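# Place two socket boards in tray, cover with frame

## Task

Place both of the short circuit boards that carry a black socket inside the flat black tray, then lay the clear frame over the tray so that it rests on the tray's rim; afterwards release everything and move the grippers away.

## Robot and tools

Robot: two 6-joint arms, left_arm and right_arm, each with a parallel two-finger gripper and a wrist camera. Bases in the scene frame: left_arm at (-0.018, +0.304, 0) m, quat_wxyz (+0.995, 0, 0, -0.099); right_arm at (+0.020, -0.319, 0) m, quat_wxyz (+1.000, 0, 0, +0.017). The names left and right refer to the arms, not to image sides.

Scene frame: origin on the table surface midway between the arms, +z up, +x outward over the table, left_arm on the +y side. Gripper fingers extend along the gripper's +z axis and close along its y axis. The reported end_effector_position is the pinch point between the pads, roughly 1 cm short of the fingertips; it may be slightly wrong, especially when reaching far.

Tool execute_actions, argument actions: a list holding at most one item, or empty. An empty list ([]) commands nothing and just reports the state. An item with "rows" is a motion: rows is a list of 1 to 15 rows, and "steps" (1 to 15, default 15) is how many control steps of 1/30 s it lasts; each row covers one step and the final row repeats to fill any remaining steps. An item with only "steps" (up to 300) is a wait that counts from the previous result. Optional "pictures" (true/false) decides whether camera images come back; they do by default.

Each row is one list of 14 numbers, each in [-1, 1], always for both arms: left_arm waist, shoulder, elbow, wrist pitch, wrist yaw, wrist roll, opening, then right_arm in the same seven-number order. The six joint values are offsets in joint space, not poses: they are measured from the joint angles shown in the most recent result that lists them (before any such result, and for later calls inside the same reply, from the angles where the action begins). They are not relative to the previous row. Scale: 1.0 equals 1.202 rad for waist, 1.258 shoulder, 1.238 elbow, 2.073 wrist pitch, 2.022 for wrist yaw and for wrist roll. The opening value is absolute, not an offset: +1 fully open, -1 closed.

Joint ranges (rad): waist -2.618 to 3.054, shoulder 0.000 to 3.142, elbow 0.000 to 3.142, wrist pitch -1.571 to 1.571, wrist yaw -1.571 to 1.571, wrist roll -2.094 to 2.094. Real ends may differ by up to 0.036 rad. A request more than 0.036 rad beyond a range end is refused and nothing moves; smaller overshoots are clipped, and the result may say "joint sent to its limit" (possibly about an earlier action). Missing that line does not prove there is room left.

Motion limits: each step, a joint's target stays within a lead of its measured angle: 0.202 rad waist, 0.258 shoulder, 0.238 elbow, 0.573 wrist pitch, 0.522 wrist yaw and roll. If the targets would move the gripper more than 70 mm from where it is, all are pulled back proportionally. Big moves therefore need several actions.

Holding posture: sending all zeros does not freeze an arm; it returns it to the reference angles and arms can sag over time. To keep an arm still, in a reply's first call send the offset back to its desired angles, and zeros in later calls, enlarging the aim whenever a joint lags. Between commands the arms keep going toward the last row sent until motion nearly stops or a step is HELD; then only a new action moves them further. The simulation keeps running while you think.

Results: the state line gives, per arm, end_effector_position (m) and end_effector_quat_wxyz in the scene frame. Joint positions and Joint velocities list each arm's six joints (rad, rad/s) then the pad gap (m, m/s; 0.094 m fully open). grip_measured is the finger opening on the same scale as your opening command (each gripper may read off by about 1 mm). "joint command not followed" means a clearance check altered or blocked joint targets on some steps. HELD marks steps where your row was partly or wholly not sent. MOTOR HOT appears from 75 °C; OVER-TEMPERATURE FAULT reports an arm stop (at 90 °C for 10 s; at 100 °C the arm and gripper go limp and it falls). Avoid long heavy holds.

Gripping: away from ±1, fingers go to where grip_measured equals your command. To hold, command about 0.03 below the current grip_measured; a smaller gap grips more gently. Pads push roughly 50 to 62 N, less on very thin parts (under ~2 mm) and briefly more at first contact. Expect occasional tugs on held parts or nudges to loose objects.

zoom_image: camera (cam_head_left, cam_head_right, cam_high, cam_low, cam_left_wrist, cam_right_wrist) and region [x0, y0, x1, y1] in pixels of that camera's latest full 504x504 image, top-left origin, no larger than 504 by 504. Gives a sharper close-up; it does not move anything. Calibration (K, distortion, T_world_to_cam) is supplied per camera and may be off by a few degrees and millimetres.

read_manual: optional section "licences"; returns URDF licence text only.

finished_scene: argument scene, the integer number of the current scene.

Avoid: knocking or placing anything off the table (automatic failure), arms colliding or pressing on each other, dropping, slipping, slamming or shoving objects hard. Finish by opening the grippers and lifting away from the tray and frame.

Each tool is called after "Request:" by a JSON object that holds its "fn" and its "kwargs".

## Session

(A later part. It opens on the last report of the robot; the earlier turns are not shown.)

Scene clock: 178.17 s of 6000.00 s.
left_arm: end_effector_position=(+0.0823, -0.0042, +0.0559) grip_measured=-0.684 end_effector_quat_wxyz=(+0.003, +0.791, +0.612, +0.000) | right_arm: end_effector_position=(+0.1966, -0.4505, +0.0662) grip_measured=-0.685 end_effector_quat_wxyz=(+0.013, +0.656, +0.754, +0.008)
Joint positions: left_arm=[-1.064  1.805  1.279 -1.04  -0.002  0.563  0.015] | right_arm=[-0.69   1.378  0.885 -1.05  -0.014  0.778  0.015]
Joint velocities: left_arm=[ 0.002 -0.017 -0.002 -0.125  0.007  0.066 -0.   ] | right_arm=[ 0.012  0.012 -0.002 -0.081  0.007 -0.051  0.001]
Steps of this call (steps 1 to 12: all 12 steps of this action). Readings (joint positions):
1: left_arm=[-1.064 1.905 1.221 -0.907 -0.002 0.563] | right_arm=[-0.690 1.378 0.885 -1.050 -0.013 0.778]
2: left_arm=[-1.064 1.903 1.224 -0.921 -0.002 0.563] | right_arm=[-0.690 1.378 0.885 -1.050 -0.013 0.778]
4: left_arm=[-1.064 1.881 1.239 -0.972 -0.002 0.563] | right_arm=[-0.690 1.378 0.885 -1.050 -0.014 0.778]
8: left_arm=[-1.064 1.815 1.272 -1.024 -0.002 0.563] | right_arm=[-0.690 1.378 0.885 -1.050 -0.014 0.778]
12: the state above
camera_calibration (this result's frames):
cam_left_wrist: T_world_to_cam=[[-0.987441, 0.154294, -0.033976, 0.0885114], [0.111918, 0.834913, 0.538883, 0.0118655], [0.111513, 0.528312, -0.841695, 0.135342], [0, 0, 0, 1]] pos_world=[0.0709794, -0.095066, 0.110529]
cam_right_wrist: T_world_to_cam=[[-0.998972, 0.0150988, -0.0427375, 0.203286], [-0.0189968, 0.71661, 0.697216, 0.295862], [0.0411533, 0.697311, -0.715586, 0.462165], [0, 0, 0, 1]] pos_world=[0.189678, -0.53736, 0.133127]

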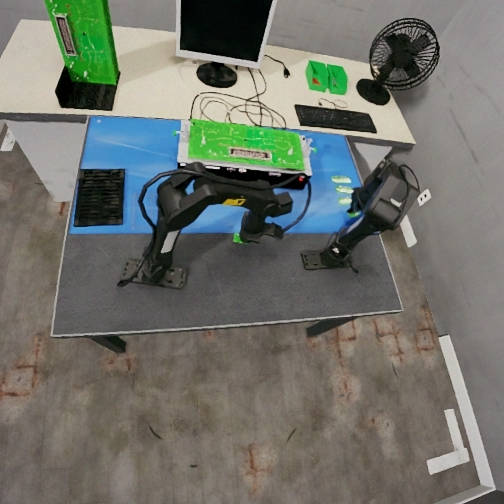

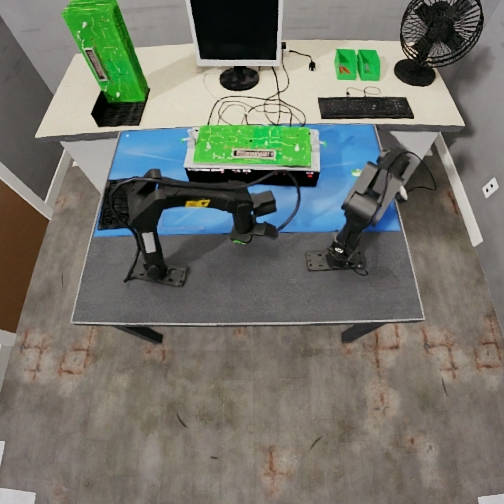

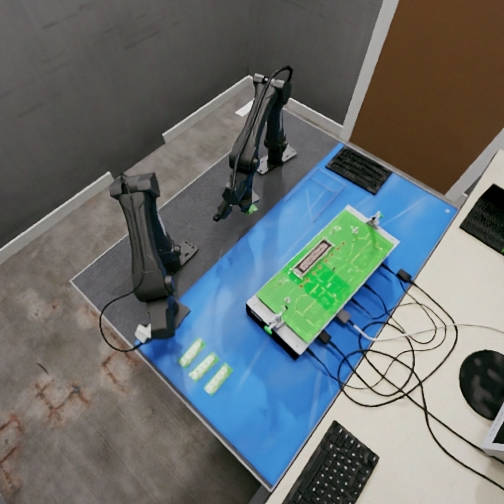

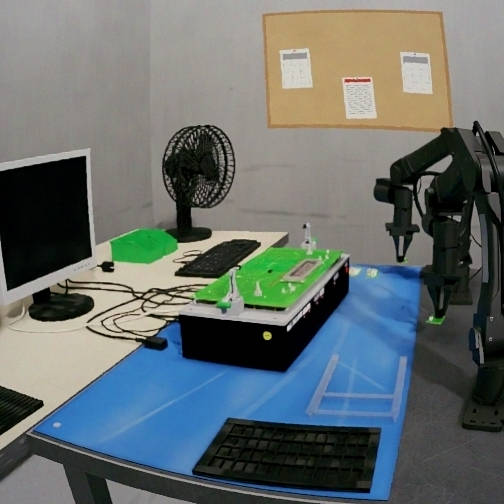

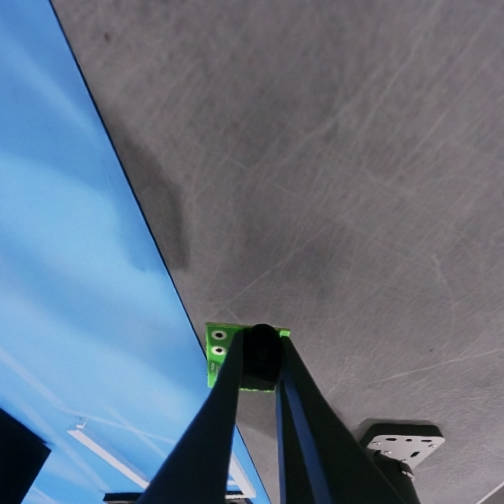

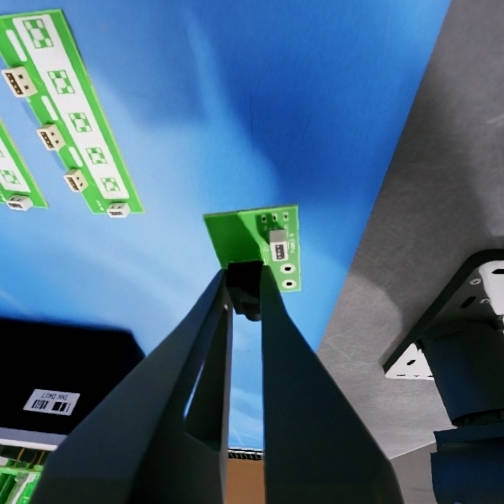

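Request:
{"fn": "execute_actions", "kwargs": {"actions": [{"rows":[[0,-0.16,-0.12,-0.02,0,0,-0.75,0,0,0,0,0,0,-0.74],[0,-0.16,-0.12,-0.02,0,0,-0.75,0,0,0,0,0,0,-0.74],[0,-0.33,-0.25,-0.04,0,0,-0.75,0,0,0,0,0,0,-0.74]],"steps":10}], "pictures": false}}

Request:
{"fn": "execute_actions", "kwargs": {"actions": [{"rows":[[1,0,0,0,0,0,-0.75,0.8,0,0,0,0,0,-0.74]]}], "pictures": false}}

Request:
{"fn": "execute_actions", "kwargs": {"actions": [{"rows":[[0.64,0,0,0,0,0,-0.75,0.87,0,0,0,0,-0.1,-0.74]]}], "pictures": false}}

Request:
{"fn": "execute_actions", "kwargs": {"actions": [{"rows":[[0,0.2,0.24,-0.02,0,0,-0.75,0.03,0,0,0,0,-0.29,-0.74],[0,0.2,0.24,-0.02,0,0,-0.75,0.03,0,0,0,0,-0.29,-0.74],[0,0.2,0.24,-0.02,0,0,-0.75,0.03,0,0,0,0,-0.29,-0.74],[0,0.4,0.48,-0.04,0,0,-0.75,0.03,0.12,0.12,0,0,-0.29,-0.74],[0,0.4,0.48,-0.04,0,0,-0.75,0.03,0.12,0.12,0,0,-0.29,-0.74],[0,0.4,0.48,-0.04,0,0,-0.75,0.03,0.24,0.23,0,0,-0.29,-0.74],[0,0.58,0.69,-0.05,0,0,-0.75,0.03,0.24,0.23,0,0,-0.29,-0.74],[0,0.58,0.69,-0.05,0,0,-0.75,0.03,0.36,0.34,0.01,0,-0.29,-0.74]]}], "pictures": false}}

Request:
{"fn": "execute_actions", "kwargs": {"actions": [{"steps":15}]}}

Scene clock: 203.10 s of 6000.00 s.
left_arm: end_effector_position=(+0.0519, +0.0908, +0.0846) grip_measured=-0.684 end_effector_quat_wxyz=(+0.008, +0.791, +0.612, -0.002) | right_arm: end_effector_position=(+0.1968, -0.4502, +0.0662) grip_measured=-0.685 end_effector_quat_wxyz=(+0.013, +0.656, +0.754, +0.009)
Joint positions: left_arm=[-1.064  1.391  0.97  -1.135 -0.002  0.563  0.015] | right_arm=[-0.69   1.378  0.885 -1.05  -0.017  0.778  0.015]
Joint velocities: left_arm=[ 0.007 -0.022  0.002 -0.007 -0.022  0.037  0.   ] | right_arm=[ 0.007 -0.027  0.002  0.037 -0.051 -0.007 -0.002]
Steps of this call (steps 1 to 30: the robot went on to your last target; steps 31 to 90: nothing new was sent; then 21.60 s passed at rest; steps 91 to 100: all 10 steps of this action). Readings (joint positions):
91: left_arm=[-1.064 1.782 1.252 -1.036 -0.002 0.563] | right_arm=[-0.690 1.378 0.885 -1.050 -0.015 0.778]
92: left_arm=[-1.064 1.740 1.204 -1.027 -0.002 0.563] | right_arm=[-0.690 1.378 0.885 -1.050 -0.016 0.778]
94: left_arm=[-1.064 1.605 1.073 -1.035 -0.002 0.563] | right_arm=[-0.690 1.378 0.885 -1.050 -0.016 0.778]
98: left_arm=[-1.064 1.401 0.970 -1.134 -0.002 0.563] | right_arm=[-0.690 1.378 0.885 -1.050 -0.016 0.778]
100: the state above

Scene clock: 203.60 s of 6000.00 s.
left_arm: end_effector_position=(+0.2039, +0.2600, +0.0844) grip_measured=-0.685 end_effector_quat_wxyz=(+0.010, +0.374, +0.927, +0.003) | right_arm: end_effector_position=(+0.2304, -0.2452, +0.0664) grip_measured=-0.685 end_effector_quat_wxyz=(+0.008, +0.234, +0.972, +0.026)
Joint positions: left_arm=[-0.005  1.391  0.969 -1.128 -0.002  0.564  0.015] | right_arm=[ 0.27   1.378  0.885 -1.038 -0.036  0.779  0.015]
Joint velocities: left_arm=[ 2.127 -0.007 -0.002  0.066 -0.022  0.022 -0.   ] | right_arm=[ 0.422  0.007  0.007  0.007 -0.154 -0.037  0.001]
Steps of this call (steps 1 to 15: all 15 steps of this action). Readings (joint positions):
1: left_arm=[-1.039 1.391 0.969 -1.135 0.010 0.564] | right_arm=[-0.664 1.378 0.885 -1.050 -0.004 0.779]
2: left_arm=[-0.980 1.391 0.969 -1.134 0.014 0.564] | right_arm=[-0.606 1.378 0.885 -1.050 -0.000 0.779]
4: left_arm=[-0.832 1.391 0.969 -1.131 0.010 0.564] | right_arm=[-0.461 1.378 0.885 -1.045 -0.005 0.779]
8: left_arm=[-0.532 1.391 0.969 -1.129 0.003 0.564] | right_arm=[-0.163 1.378 0.885 -1.040 -0.015 0.779]
15: the state above

Scene clock: 204.10 s of 6000.00 s.
left_arm: end_effector_position=(+0.1714, +0.4307, +0.0844) grip_measured=-0.685 end_effector_quat_wxyz=(+0.007, -0.005, +1.000, +0.014) | right_arm: end_effector_position=(+0.0651, -0.0976, +0.0666) grip_measured=-0.685 end_effector_quat_wxyz=(-0.006, -0.361, +0.932, +0.035)
Joint positions: left_arm=[ 0.772  1.391  0.969 -1.122 -0.015  0.564  0.015] | right_arm=[ 1.29   1.378  0.885 -1.027 -0.05   0.587  0.015]
Joint velocities: left_arm=[-0.027 -0.017 -0.002  0.007  0.051  0.081  0.001] | right_arm=[ 1.057 -0.002 -0.007 -0.066 -0.154 -0.081 -0.001]
Steps of this call (steps 1 to 15: all 15 steps of this action). Readings (joint positions):
1: left_arm=[0.070 1.391 0.969 -1.127 -0.003 0.564] | right_arm=[0.304 1.378 0.885 -1.038 -0.026 0.750]
2: left_arm=[0.146 1.391 0.969 -1.126 -0.003 0.564] | right_arm=[0.364 1.378 0.885 -1.038 -0.022 0.717]
4: left_arm=[0.296 1.391 0.969 -1.124 -0.003 0.564] | right_arm=[0.509 1.378 0.885 -1.033 -0.026 0.668]
8: left_arm=[0.596 1.391 0.969 -1.122 -0.004 0.564] | right_arm=[0.807 1.378 0.885 -1.028 -0.034 0.617]
15: the state above

Scene clock: 204.60 s of 6000.00 s.
left_arm: end_effector_position=(+0.3308, +0.5336, +0.0558) grip_measured=-0.685 end_effector_quat_wxyz=(-0.003, -0.005, +1.000, +0.007) | right_arm: end_effector_position=(+0.0782, +0.0093, +0.0442) grip_measured=-0.685 end_effector_quat_wxyz=(-0.013, -0.618, +0.785, +0.026)
Joint positions: left_arm=[ 0.772  2.161  1.786 -1.194 -0.015  0.564  0.015] | right_arm=[ 1.326  1.845  1.28  -0.993 -0.056  0.028  0.015]
Joint velocities: left_arm=[-0.027 -0.051  0.129 -0.286  0.022 -0.007 -0.   ] | right_arm=[ 0.007  0.007  0.002 -0.125  0.022 -0.154 -0.001]
Steps of this call (steps 1 to 15: all 15 steps of this action). Readings (joint positions):
1: left_arm=[0.772 1.426 1.006 -1.158 -0.015 0.564] | right_arm=[1.315 1.378 0.885 -1.027 -0.055 0.506]
2: left_arm=[0.772 1.494 1.081 -1.197 -0.015 0.564] | right_arm=[1.325 1.378 0.885 -1.028 -0.058 0.407]
4: left_arm=[0.772 1.635 1.228 -1.194 -0.015 0.564] | right_arm=[1.326 1.397 0.904 -1.045 -0.058 0.262]
8: left_arm=[0.772 1.964 1.578 -1.208 -0.015 0.564] | right_arm=[1.326 1.640 1.125 -1.069 -0.057 0.112]
15: the state above

Scene clock: 205.10 s of 6000.00 s.
left_arm: end_effector_position=(+0.3294, +0.5327, +0.0614) grip_measured=-0.685 end_effector_quat_wxyz=(-0.004, -0.005, +1.000, +0.006) | right_arm: end_effector_position=(+0.0778, +0.0071, +0.0442) grip_measured=-0.685 end_effector_quat_wxyz=(-0.016, -0.627, +0.779, +0.023)
Joint positions: left_arm=[ 0.772  2.154  1.797 -1.215 -0.015  0.564  0.015] | right_arm=[ 1.326  1.845  1.28  -1.002 -0.056  0.007  0.015]
Joint velocities: left_arm=[-0.007  0.007 -0.002 -0.037 -0.007 -0.051  0.   ] | right_arm=[ 0.002  0.002  0.002 -0.051  0.022 -0.022  0.   ]
Steps of this call (steps 1 to 15: the robot went on to your last target). Readings (joint positions):
1: left_arm=[0.772 2.159 1.790 -1.199 -0.015 0.564] | right_arm=[1.326 1.845 1.280 -0.995 -0.056 0.023]
2: left_arm=[0.772 2.157 1.793 -1.202 -0.015 0.564] | right_arm=[1.326 1.845 1.280 -0.995 -0.056 0.020]
4: left_arm=[0.772 2.155 1.797 -1.206 -0.015 0.564] | right_arm=[1.326 1.845 1.280 -0.999 -0.056 0.015]
8: left_arm=[0.772 2.154 1.797 -1.211 -0.015 0.564] | right_arm=[1.326 1.845 1.280 -1.001 -0.056 0.010]
15: the state above
camera_calibration (this result's frames):
cam_left_wrist: T_world_to_cam=[[0.107655, -0.993243, -0.0433385, 0.501034], [-0.829173, -0.113752, 0.547295, 0.347806], [-0.548527, -0.022984, -0.835817, 0.339447], [0, 0, 0, 1]] pos_world=[0.420649, 0.545014, 0.115076]
cam_right_wrist: T_world_to_cam=[[0.930137, -0.360808, -0.0682793, -0.0695357], [-0.211818, -0.679061, 0.702858, 0.00568914], [-0.299963, -0.639292, -0.708045, 0.16788], [0, 0, 0, 1]] pos_world=[0.116241, 0.0860988, 0.11012]

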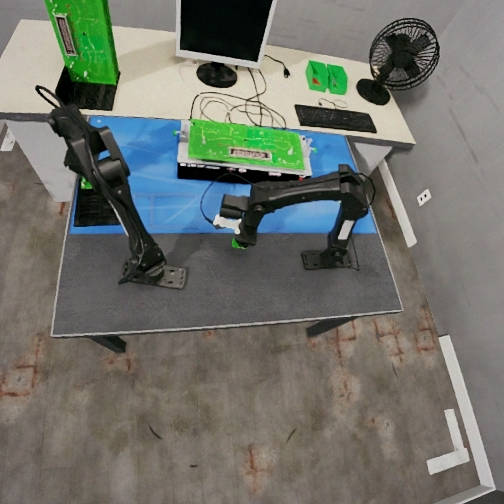

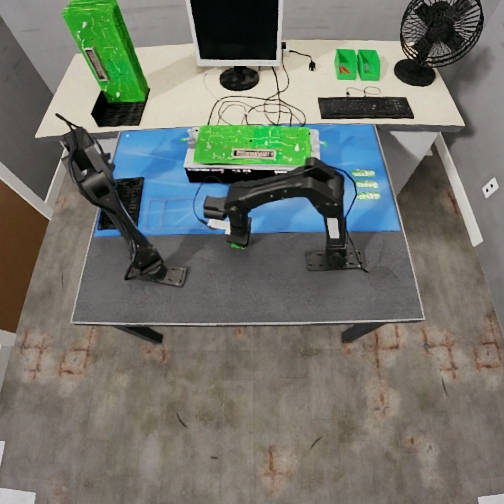

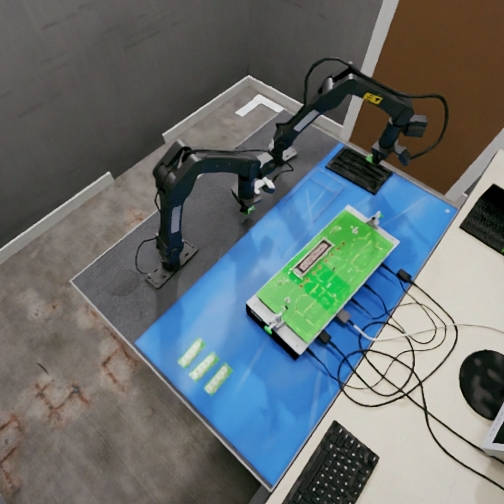

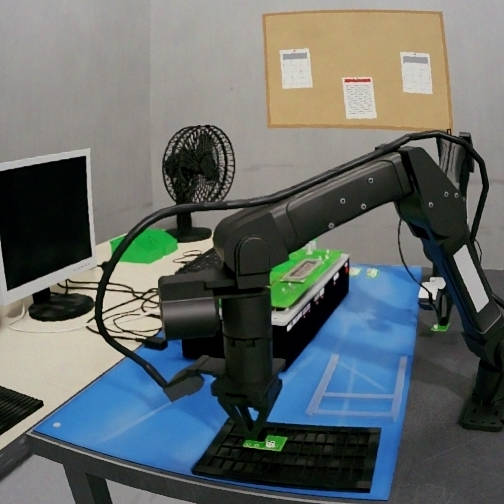

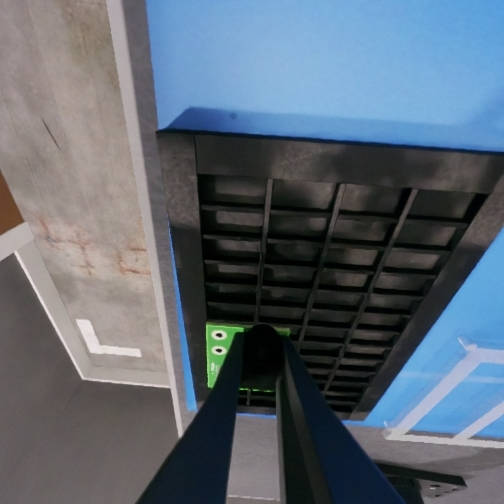

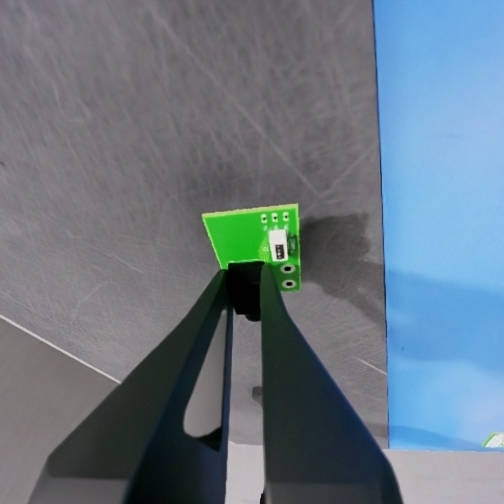

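Request:
{"fn": "execute_actions", "kwargs": {"actions": [{"rows":[[-0.06,0,0,0,0.007,-0.03,-0.75,-0.022,0,0,0,0.028,0,-0.74],[-0.06,0,0,0,0.007,-0.03,-0.75,-0.022,0,0,0,0.028,0,-0.74],[-0.06,0,0,0,0.007,-0.03,-0.75,-0.022,0,0,0,0.028,0,-0.74],[-0.06,0.005,-0.03,0.03,0.007,-0.03,-0.75,-0.022,0.01,-0.02,0.02,0.028,0,-0.74],[-0.06,0.005,-0.03,0.03,0.007,-0.03,-0.75,-0.022,0.01,-0.02,0.02,0.028,0,-0.74],[-0.06,0.01,-0.055,0.045,0.007,-0.03,-0.75,-0.022,0.02,-0.04,0.03,0.028,0,-0.74],[-0.06,0.01,-0.055,0.045,0.007,-0.03,-0.75,-0.022,0.02,-0.04,0.03,0.028,0,-0.74],[-0.06,0.015,-0.075,0.062,0.007,-0.03,-0.75,-0.022,0.03,-0.056,0.04,0.028,0,-0.74]]}]}}

Request:
{"fn": "zoom_image", "kwargs": {"camera": "cam_low", "region": [190, 380, 400, 504]}}

Scene clock: 220.03 s of 6000.00 s.
left_arm: end_effector_position=(+0.3415, +0.5002, +0.0251) grip_measured=-0.685 end_effector_quat_wxyz=(-0.015, +0.010, +1.000, -0.005) | right_arm: end_effector_position=(+0.0897, -0.0069, +0.0178) grip_measured=-0.685 end_effector_quat_wxyz=(-0.018, -0.620, +0.785, -0.009)
Joint positions: left_arm=[ 0.693  2.186  1.702 -1.118 -0.006  0.515  0.015] | right_arm=[ 1.308  1.881  1.216 -0.946 -0.008  0.006  0.015]
Joint velocities: left_arm=[-0.017  0.007  0.012  0.081  0.022  0.007  0.001] | right_arm=[ 0.022  0.007  0.007  0.051  0.022 -0.051 -0.   ]
Steps of this call (steps 1 to 15: the robot went on to your last target; steps 16 to 90: nothing new was sent; then 11.43 s passed at rest; steps 91 to 105: all 15 steps of this action). Readings (joint positions):
91: left_arm=[0.767 2.154 1.797 -1.216 -0.016 0.556] | right_arm=[1.326 1.845 1.280 -1.002 -0.050 0.006]
92: left_arm=[0.758 2.154 1.797 -1.216 -0.016 0.547] | right_arm=[1.323 1.845 1.280 -1.002 -0.042 0.006]
94: left_arm=[0.730 2.154 1.791 -1.208 -0.016 0.534] | right_arm=[1.315 1.845 1.278 -0.998 -0.029 0.006]
98: left_arm=[0.691 2.158 1.741 -1.160 -0.008 0.522] | right_arm=[1.308 1.850 1.251 -0.967 -0.014 0.006]
105: the state above
camera_calibration (this result's frames):
cam_left_wrist: T_world_to_cam=[[0.0774645, -0.996734, -0.0228081, 0.477376], [-0.819795, -0.0766991, 0.567497, 0.351791], [-0.567393, -0.0252629, -0.82306, 0.322262], [0, 0, 0, 1]] pos_world=[0.434267, 0.51094, 0.0764884]
cam_right_wrist: T_world_to_cam=[[0.925344, -0.378866, -0.0141402, -0.0880408], [-0.249457, -0.636513, 0.72981, 0.0204285], [-0.285501, -0.671798, -0.683504, 0.141883], [0, 0, 0, 1]] pos_world=[0.127072, 0.074964, 0.0808237]

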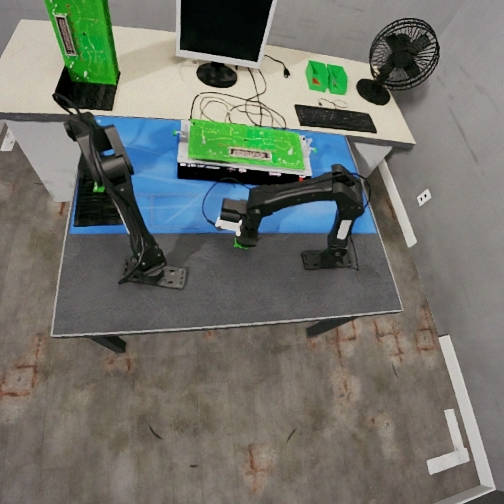

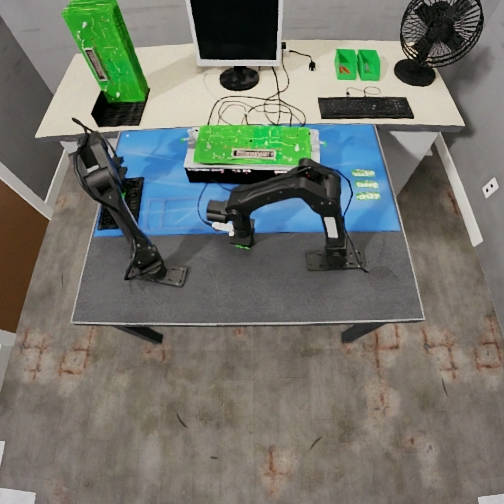

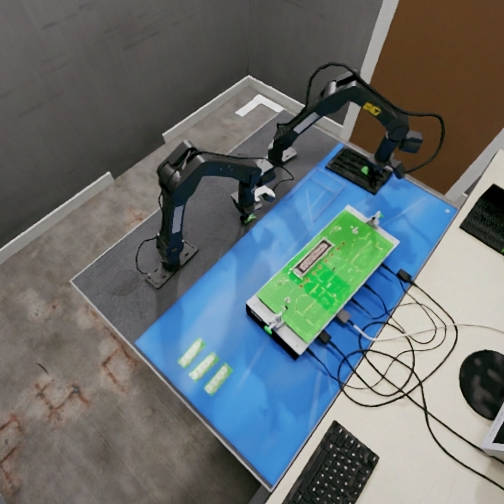

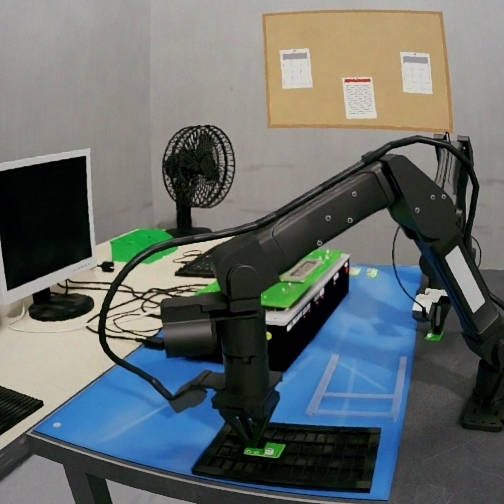

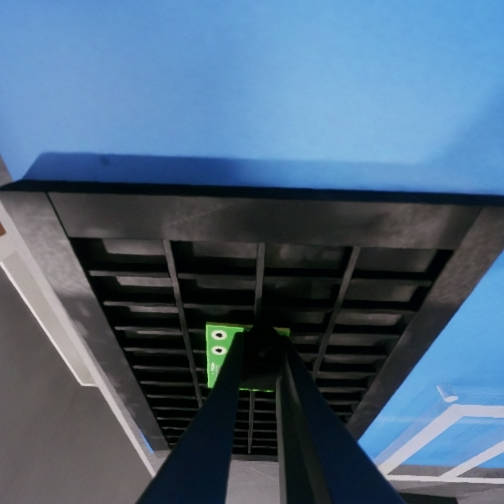

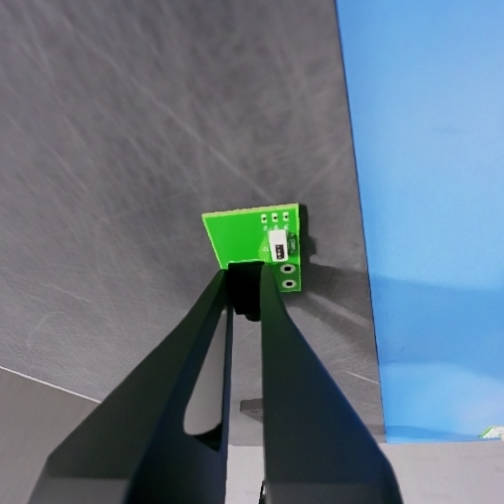

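Region (190, 380, 400, 504) of cam_low's 504x504 image, scaled by 2.400, with more detail than that image has; it fills the top 298 rows of this view, and the rest is white.

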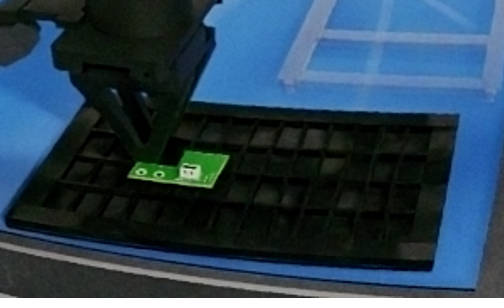

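Request:
{"fn": "execute_actions", "kwargs": {"actions": [{"rows":[[0,0.012,0,0.012,0,0,-0.75,0,0.012,0,0.012,0,0,-0.74]],"steps":12}]}}

Scene clock: 224.87 s of 6000.00 s.
left_arm: end_effector_position=(+0.3446, +0.5018, +0.0218) grip_measured=-0.685 end_effector_quat_wxyz=(-0.011, +0.009, +1.000, -0.003) | right_arm: end_effector_position=(+0.0906, -0.0039, +0.0177) grip_measured=-0.685 end_effector_quat_wxyz=(-0.013, -0.620, +0.785, -0.006)
Joint positions: left_arm=[ 0.693  2.194  1.702 -1.101 -0.006  0.513  0.015] | right_arm=[ 1.308  1.881  1.216 -0.934 -0.007  0.006  0.015]
Joint velocities: left_arm=[-0.012 -0.012 -0.022  0.007 -0.037 -0.022 -0.001] | right_arm=[-0.012 -0.032  0.007 -0.022 -0.022 -0.051 -0.001]
Steps of this call (steps 1 to 30: the robot went on to your last target; steps 31 to 90: nothing new was sent; then 1.43 s passed at rest; steps 91 to 102: all 12 steps of this action). Readings (joint positions):
91: left_arm=[0.693 2.187 1.702 -1.102 -0.006 0.513] | right_arm=[1.308 1.881 1.216 -0.934 -0.007 0.006]
92: left_arm=[0.693 2.189 1.702 -1.102 -0.006 0.513] | right_arm=[1.308 1.881 1.216 -0.934 -0.007 0.006]
94: left_arm=[0.693 2.194 1.702 -1.102 -0.006 0.513] | right_arm=[1.308 1.881 1.216 -0.934 -0.007 0.006]
98: left_arm=[0.693 2.194 1.702 -1.101 -0.006 0.513] | right_arm=[1.308 1.881 1.216 -0.934 -0.007 0.006]
102: the state above
camera_calibration (this result's frames):
cam_left_wrist: T_world_to_cam=[[0.0799433, -0.996445, -0.0265658, 0.477802], [-0.824151, -0.0810646, 0.560539, 0.360134], [-0.5607, -0.0229172, -0.827702, 0.317997], [0, 0, 0, 1]] pos_world=[0.436908, 0.512586, 0.0740308]
cam_right_wrist: T_world_to_cam=[[0.925426, -0.378646, -0.0146457, -0.0878085], [-0.252566, -0.645172, 0.721085, 0.0230552], [-0.282485, -0.663612, -0.692692, 0.144011], [0, 0, 0, 1]] pos_world=[0.127764, 0.0771937, 0.0818446]

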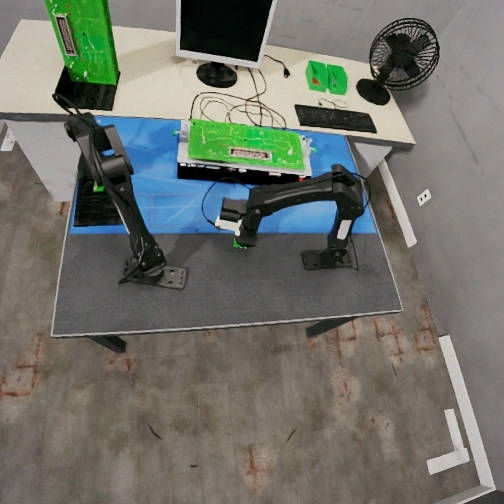

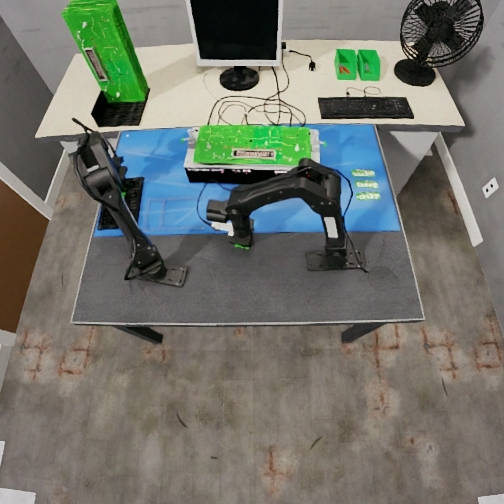

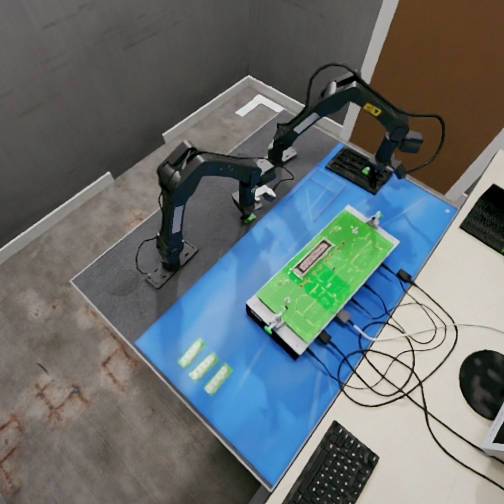

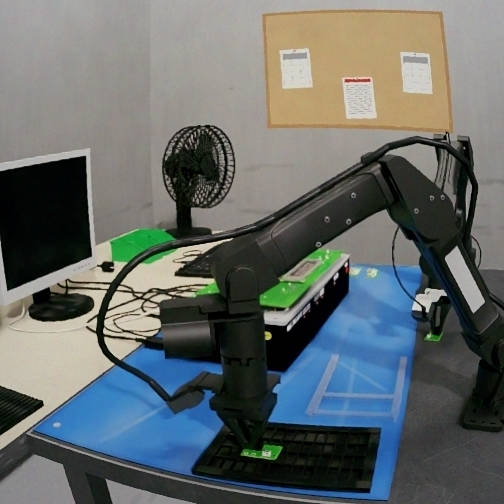

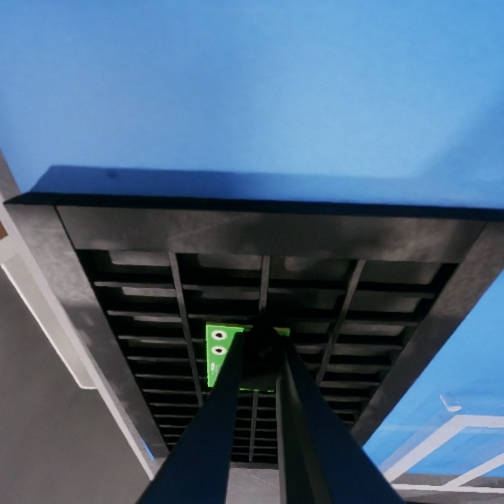

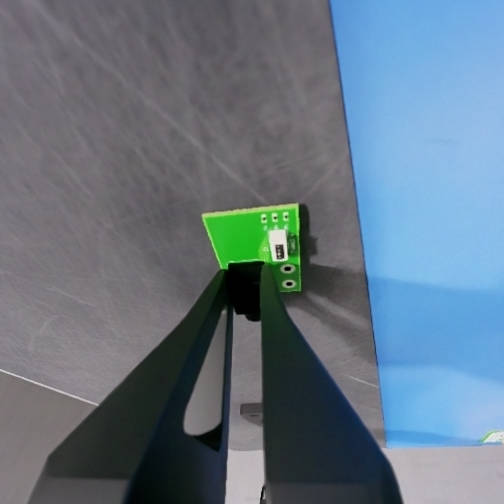

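Slightly lower, release, lift, and return.

Request:
{"fn": "execute_actions", "kwargs": {"actions": [{"rows":[[0,0.012,0,0,0,0,-0.75,0,0.02,0,0,0,0,-0.74],[0,0.012,0,0,0,0,-0.75,0,0.02,0,0,0,0,-0.74],[0,0.012,0,0,0,0,-0.75,0,0.02,0,0,0,0,-0.74],[0,0.012,0,0,0,0,-0.75,0,0.02,0,0,0,0,-0.74],[0,0.012,0,0,0,0,-0.75,0,0.02,0,0,0,0,-0.74],[0,0.012,0,0,0,0,-0.75,0,0.02,0,0,0,0,-0.74],[0,0.012,0,0,0,0,-0.62,0,0.02,0,0,0,0,-0.6],[0,0.012,0,0,0,0,-0.47,0,0.02,0,0,0,0,-0.4]],"steps":13}], "pictures": false}}

Request:
{"fn": "execute_actions", "kwargs": {"actions": [{"rows":[[0,-0.06,0.08,-0.06,0,0,-0.47,0,-0.06,0.08,-0.05,0,0,-0.4]],"steps":9}], "pictures": false}}

Request:
{"fn": "execute_actions", "kwargs": {"actions": [{"rows":[[0,-0.2,-0.2,0,0,0,-0.47,0,-0.2,-0.1,0,0,0,-0.4],[0,-0.2,-0.2,0,0,0,-0.47,0,-0.2,-0.1,0,0,0,-0.4],[0,-0.2,-0.2,0,0,0,-0.47,0,-0.4,-0.25,0,0,0,-0.4],[0,-0.4,-0.42,0.03,0,0,-0.47,0,-0.6,-0.35,0,0,0,-0.4],[0,-0.4,-0.42,0.03,0,0,-0.47,-0.2,-0.6,-0.35,0,0,0,-0.4],[0,-0.6,-0.65,0.04,0,0.025,-0.47,-1,-0.6,-0.35,0,0,0,-0.4]]}], "pictures": false}}

Request:
{"fn": "execute_actions", "kwargs": {"actions": [{"rows":[[-1,0,0,0,0,0,-0.47,-0.7,0,0,0,0,0,-0.4]]}]}}

Scene clock: 247.67 s of 6000.00 s.
left_arm: end_effector_position=(+0.3441, +0.5015, +0.0199) grip_measured=-0.472 end_effector_quat_wxyz=(-0.013, +0.009, +1.000, -0.004) | right_arm: end_effector_position=(+0.0902, -0.0057, +0.0133) grip_measured=-0.403 end_effector_quat_wxyz=(-0.019, -0.620, +0.785, -0.011)
Joint positions: left_arm=[ 0.693  2.199  1.702 -1.102 -0.006  0.513  0.025] | right_arm=[ 1.308  1.895  1.216 -0.935 -0.007  0.006  0.028]
Joint velocities: left_arm=[ 0.007  0.002  0.007 -0.081 -0.037 -0.066 -0.   ] | right_arm=[ 0.012  0.012 -0.007 -0.051 -0.022  0.051 -0.001]
Steps of this call (steps 1 to 15: the robot went on to your last target; steps 16 to 90: nothing new was sent; then 19.37 s passed at rest; steps 91 to 103: all 13 steps of this action). Readings (joint positions):
91: left_arm=[0.693 2.194 1.702 -1.101 -0.006 0.513] | right_arm=[1.308 1.882 1.216 -0.934 -0.007 0.006]
92: left_arm=[0.693 2.194 1.702 -1.101 -0.006 0.513] | right_arm=[1.308 1.884 1.216 -0.934 -0.007 0.006]
94: left_arm=[0.693 2.194 1.702 -1.101 -0.006 0.513] | right_arm=[1.308 1.889 1.216 -0.934 -0.007 0.006]
98: left_arm=[0.693 2.195 1.702 -1.101 -0.006 0.513] | right_arm=[1.308 1.890 1.216 -0.935 -0.007 0.006]
103: the state above

Scene clock: 247.97 s of 6000.00 s.
left_arm: end_effector_position=(+0.3485, +0.5038, +0.0631) grip_measured=-0.472 end_effector_quat_wxyz=(+0.006, +0.009, +1.000, +0.007) | right_arm: end_effector_position=(+0.0929, +0.0058, +0.0493) grip_measured=-0.403 end_effector_quat_wxyz=(+0.003, -0.620, +0.785, +0.007)
Joint positions: left_arm=[ 0.693  2.141  1.783 -1.197 -0.006  0.513  0.025] | right_arm=[ 1.308  1.838  1.293 -1.014 -0.007  0.006  0.028]
Joint velocities: left_arm=[ 0.007 -0.046  0.022 -0.095 -0.007  0.022 -0.001] | right_arm=[ 0.017  0.002  0.002 -0.081  0.037 -0.051 -0.   ]
Steps of this call (steps 1 to 9: all 9 steps of this action). Readings (joint positions):
1: left_arm=[0.693 2.197 1.715 -1.119 -0.006 0.513] | right_arm=[1.308 1.894 1.225 -0.951 -0.007 0.006]
2: left_arm=[0.693 2.196 1.730 -1.143 -0.006 0.513] | right_arm=[1.308 1.891 1.239 -0.974 -0.007 0.006]
4: left_arm=[0.693 2.179 1.758 -1.170 -0.006 0.513] | right_arm=[1.308 1.871 1.266 -0.998 -0.007 0.006]
8: left_arm=[0.693 2.144 1.782 -1.193 -0.006 0.513] | right_arm=[1.308 1.839 1.293 -1.012 -0.007 0.006]
9: the state above

Scene clock: 248.47 s of 6000.00 s.
left_arm: end_effector_position=(+0.1775, +0.4117, +0.0887) grip_measured=-0.472 end_effector_quat_wxyz=(+0.004, +0.028, +1.000, +0.006) | right_arm: end_effector_position=(+0.2081, -0.1879, +0.1213) grip_measured=-0.402 end_effector_quat_wxyz=(+0.156, -0.288, +0.943, +0.054)
Joint positions: left_arm=[ 0.693  1.384  0.981 -1.155 -0.006  0.55   0.025] | right_arm=[ 0.562  1.084  0.861 -1.015 -0.01   0.005  0.028]
Joint velocities: left_arm=[-0.022  0.002 -0.022  0.198 -0.007  0.007 -0.001] | right_arm=[-2.117  0.002 -0.002 -0.007  0.081 -0.007  0.002]
Steps of this call (steps 1 to 15: all 15 steps of this action). Readings (joint positions):
1: left_arm=[0.693 2.106 1.733 -1.161 -0.006 0.513] | right_arm=[1.308 1.811 1.269 -0.994 -0.007 0.006]
2: left_arm=[0.693 2.052 1.651 -1.144 -0.006 0.513] | right_arm=[1.308 1.762 1.224 -0.983 -0.007 0.006]
4: left_arm=[0.693 1.936 1.515 -1.158 -0.006 0.513] | right_arm=[1.308 1.602 1.087 -0.966 -0.007 0.006]
8: left_arm=[0.693 1.595 1.162 -1.128 -0.006 0.532] | right_arm=[1.096 1.273 0.876 -1.016 -0.021 0.004]
15: the state above

Scene clock: 248.97 s of 6000.00 s.
left_arm: end_effector_position=(+0.1735, +0.1865, +0.0887) grip_measured=-0.472 end_effector_quat_wxyz=(+0.010, +0.529, +0.849, +0.005) | right_arm: end_effector_position=(+0.2436, -0.3734, +0.1216) grip_measured=-0.402 end_effector_quat_wxyz=(+0.166, +0.122, +0.978, -0.019)
Joint positions: left_arm=[-0.367  1.384  0.981 -1.148 -0.011  0.549  0.025] | right_arm=[-0.277  1.084  0.861 -1.012 -0.001  0.006  0.028]
Joint velocities: left_arm=[-2.142 -0.007 -0.017  0.051  0.007  0.037 -0.001] | right_arm=[ 0.017 -0.027 -0.007 -0.037 -0.037  0.007  0.001]
Steps of this call (steps 1 to 15: all 15 steps of this action). Readings (joint positions):
1: left_arm=[0.667 1.384 0.981 -1.154 -0.019 0.549] | right_arm=[0.487 1.084 0.861 -1.013 -0.010 0.005]
2: left_arm=[0.608 1.384 0.981 -1.153 -0.024 0.549] | right_arm=[0.413 1.084 0.861 -1.012 -0.011 0.005]
4: left_arm=[0.460 1.384 0.981 -1.152 -0.021 0.549] | right_arm=[0.264 1.084 0.861 -1.011 -0.011 0.005]
8: left_arm=[0.159 1.384 0.981 -1.150 -0.015 0.549] | right_arm=[-0.033 1.084 0.861 -1.011 -0.012 0.005]
15: the state above
camera_calibration (this result's frames):
cam_left_wrist: T_world_to_cam=[[-0.8485, -0.527003, -0.0481263, 0.254433], [-0.468696, 0.706156, 0.530724, -0.0497591], [-0.245708, 0.472876, -0.846177, 0.124692], [0, 0, 0, 1]] pos_world=[0.223203, 0.110261, 0.144164]
cam_right_wrist: T_world_to_cam=[[-0.378551, -0.923308, -0.0648246, -0.247358], [-0.845567, 0.316492, 0.42994, 0.287353], [-0.376451, 0.217568, -0.900527, 0.391134], [0, 0, 0, 1]] pos_world=[0.296581, -0.404431, 0.212648]

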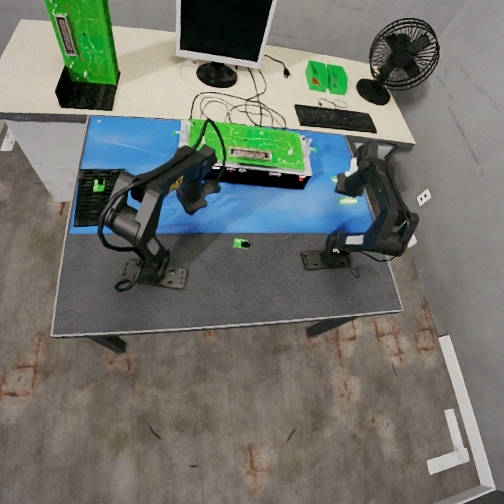

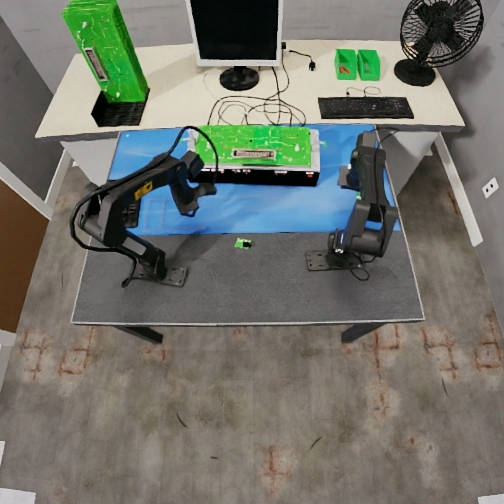

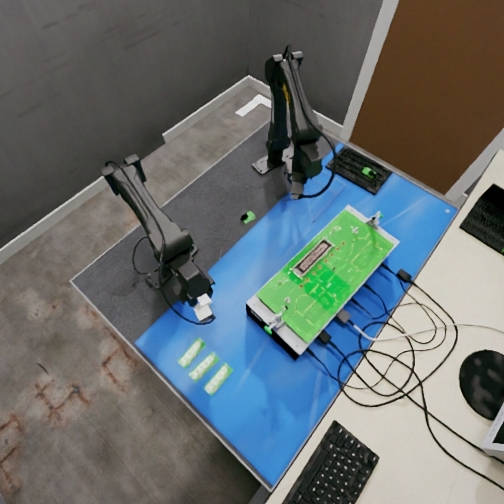

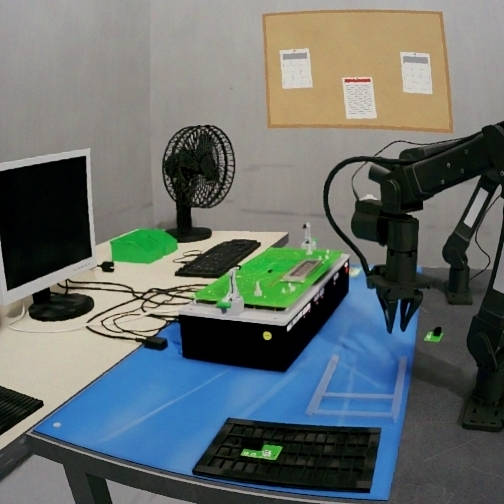

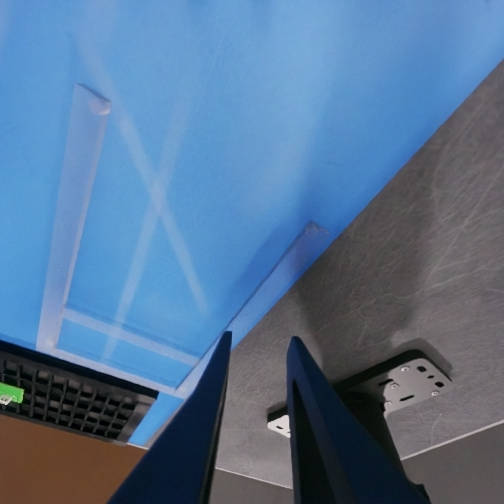

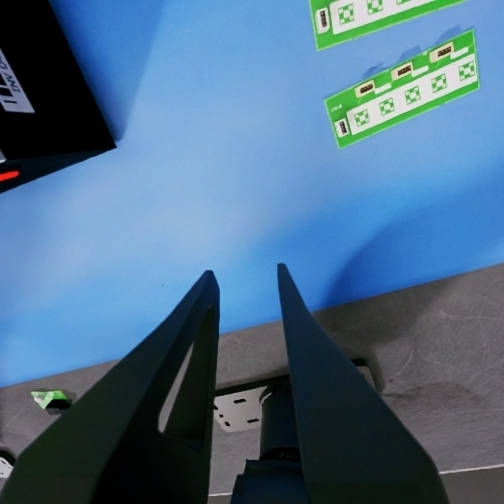

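Request:
{"fn": "execute_actions", "kwargs": {"actions": [{"rows":[[-0.58,0,0,0,0.005,0.007,-0.47,0,0,0,0,0,0,-0.4],[-0.58,0,0,0,0.005,0.007,-0.47,0,0,0,0,0,0,-0.4],[-0.58,0,0,0,0.005,0.007,-0.47,0,0,0,0,0,0,-0.4],[-0.58,0,0,0,0.005,0.007,-0.47,0,0,0,0,0,0,-0.4],[-0.58,0,0,0,0.005,0.007,-0.47,0,0,0,0,0,0,-0.4],[-0.58,0.17,0.13,0.04,0.005,0.007,-0.47,0,0,0,0,0,0,-0.4],[-0.58,0.17,0.13,0.04,0.005,0.007,-0.47,0,0,0,0,0,0,-0.4],[-0.58,0.17,0.13,0.04,0.005,0.007,-0.47,0,0,0,0,0,0,-0.4],[-0.58,0.345,0.245,0.09,0.005,0.007,-0.47,0,0,0,0,0,0,-0.4]]}], "pictures": false}}

Request:
{"fn": "execute_actions", "kwargs": {"actions": [{"steps":15}]}}

Scene clock: 258.63 s of 6000.00 s.
left_arm: end_effector_position=(+0.0819, -0.0107, +0.0393) grip_measured=-0.471 end_effector_quat_wxyz=(+0.002, +0.791, +0.612, -0.001) | right_arm: end_effector_position=(+0.2436, -0.3723, +0.1215) grip_measured=-0.402 end_effector_quat_wxyz=(+0.166, +0.121, +0.979, -0.016)
Joint positions: left_arm=[-1.069  1.845  1.262 -0.982  0.     0.556  0.025] | right_arm=[-0.277  1.084  0.861 -1.013 -0.006  0.006  0.028]
Joint velocities: left_arm=[ 0.012  0.222  0.012 -0.066  0.037 -0.022 -0.001] | right_arm=[-0.017 -0.007  0.002  0.007 -0.022  0.007 -0.001]
Steps of this call (steps 1 to 30: the robot went on to your last target; steps 31 to 90: nothing new was sent; then 6.17 s passed at rest; steps 91 to 105: all 15 steps of this action). Readings (joint positions):
91: left_arm=[-0.542 1.384 0.981 -1.148 -0.014 0.549] | right_arm=[-0.277 1.084 0.861 -1.013 -0.006 0.006]
92: left_arm=[-0.601 1.384 0.981 -1.148 -0.019 0.549] | right_arm=[-0.277 1.084 0.861 -1.013 -0.006 0.006]
94: left_arm=[-0.748 1.384 0.981 -1.146 -0.016 0.551] | right_arm=[-0.277 1.084 0.861 -1.013 -0.006 0.006]
98: left_arm=[-1.012 1.516 1.086 -1.139 -0.007 0.554] | right_arm=[-0.277 1.084 0.861 -1.013 -0.006 0.006]
105: the state above

Scene clock: 259.13 s of 6000.00 s.
left_arm: end_effector_position=(+0.0821, -0.0115, +0.0391) grip_measured=-0.471 end_effector_quat_wxyz=(+0.004, +0.791, +0.612, -0.002) | right_arm: end_effector_position=(+0.2436, -0.3723, +0.1215) grip_measured=-0.402 end_effector_quat_wxyz=(+0.166, +0.121, +0.979, -0.016)
Joint positions: left_arm=[-1.069  1.846  1.262 -0.978  0.     0.556  0.025] | right_arm=[-0.277  1.084  0.861 -1.013 -0.006  0.006  0.028]
Joint velocities: left_arm=[-0.007 -0.002  0.002  0.066 -0.007  0.051 -0.001] | right_arm=[-0.027 -0.002  0.007  0.051 -0.066  0.007 -0.   ]
Steps of this call (steps 1 to 15: the robot went on to your last target). Readings (joint positions):
1: left_arm=[-1.069 1.849 1.262 -0.982 0.000 0.556] | right_arm=[-0.277 1.084 0.861 -1.013 -0.006 0.006]
2: left_arm=[-1.069 1.849 1.262 -0.982 0.000 0.556] | right_arm=[-0.277 1.084 0.861 -1.013 -0.006 0.006]
4: left_arm=[-1.069 1.846 1.262 -0.979 0.000 0.556] | right_arm=[-0.277 1.084 0.861 -1.013 -0.006 0.006]
8: left_arm=[-1.069 1.846 1.262 -0.978 0.000 0.556] | right_arm=[-0.277 1.084 0.861 -1.013 -0.006 0.006]
15: the state above
All arms were judged still, so your last target was given up. Only a new action makes them travel on or press farther. Fingers that are still opening or closing keep moving.
camera_calibration (this result's frames):
cam_left_wrist: T_world_to_cam=[[-0.987721, 0.152654, -0.0332393, 0.0888757], [0.11143, 0.837477, 0.534991, 0.0272482], [0.109506, 0.524718, -0.844204, 0.125268], [0, 0, 0, 1]] pos_world=[0.0710306, -0.102117, 0.0941283]
cam_right_wrist: T_world_to_cam=[[-0.376802, -0.923646, -0.0699926, -0.246321], [-0.846238, 0.312523, 0.431522, 0.285536], [-0.376699, 0.221829, -0.899383, 0.392325], [0, 0, 0, 1]] pos_world=[0.296605, -0.403778, 0.212395]

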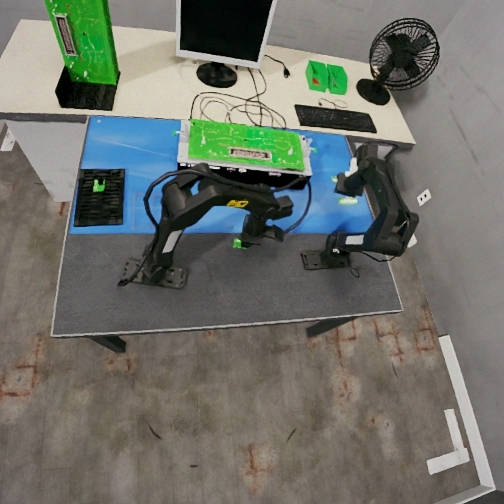

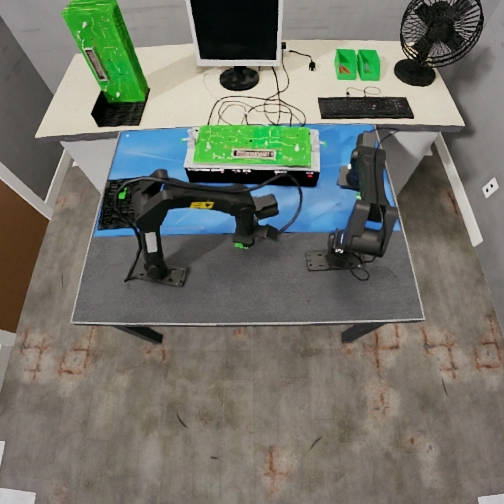

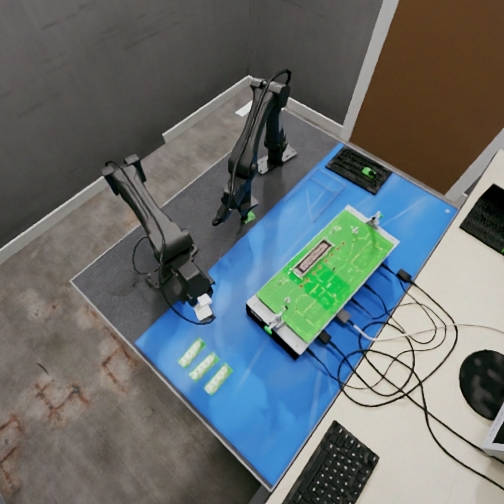

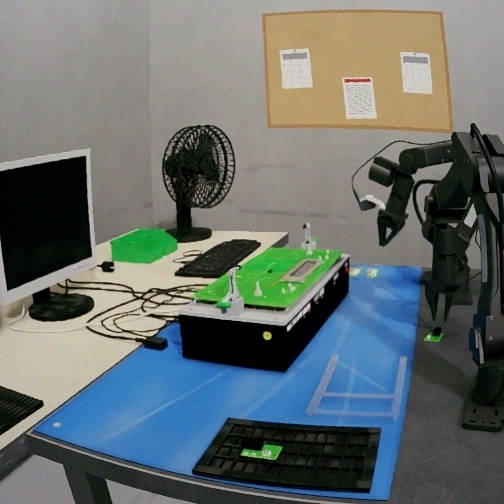

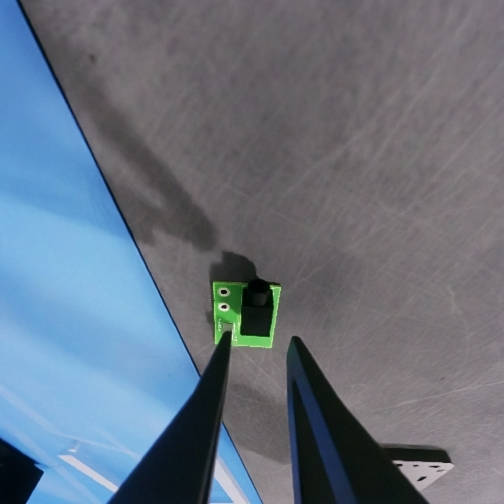

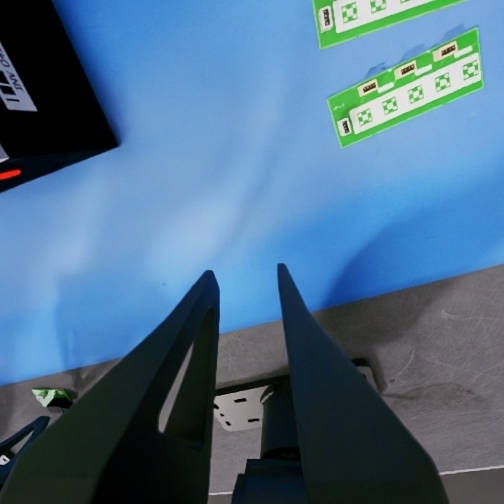

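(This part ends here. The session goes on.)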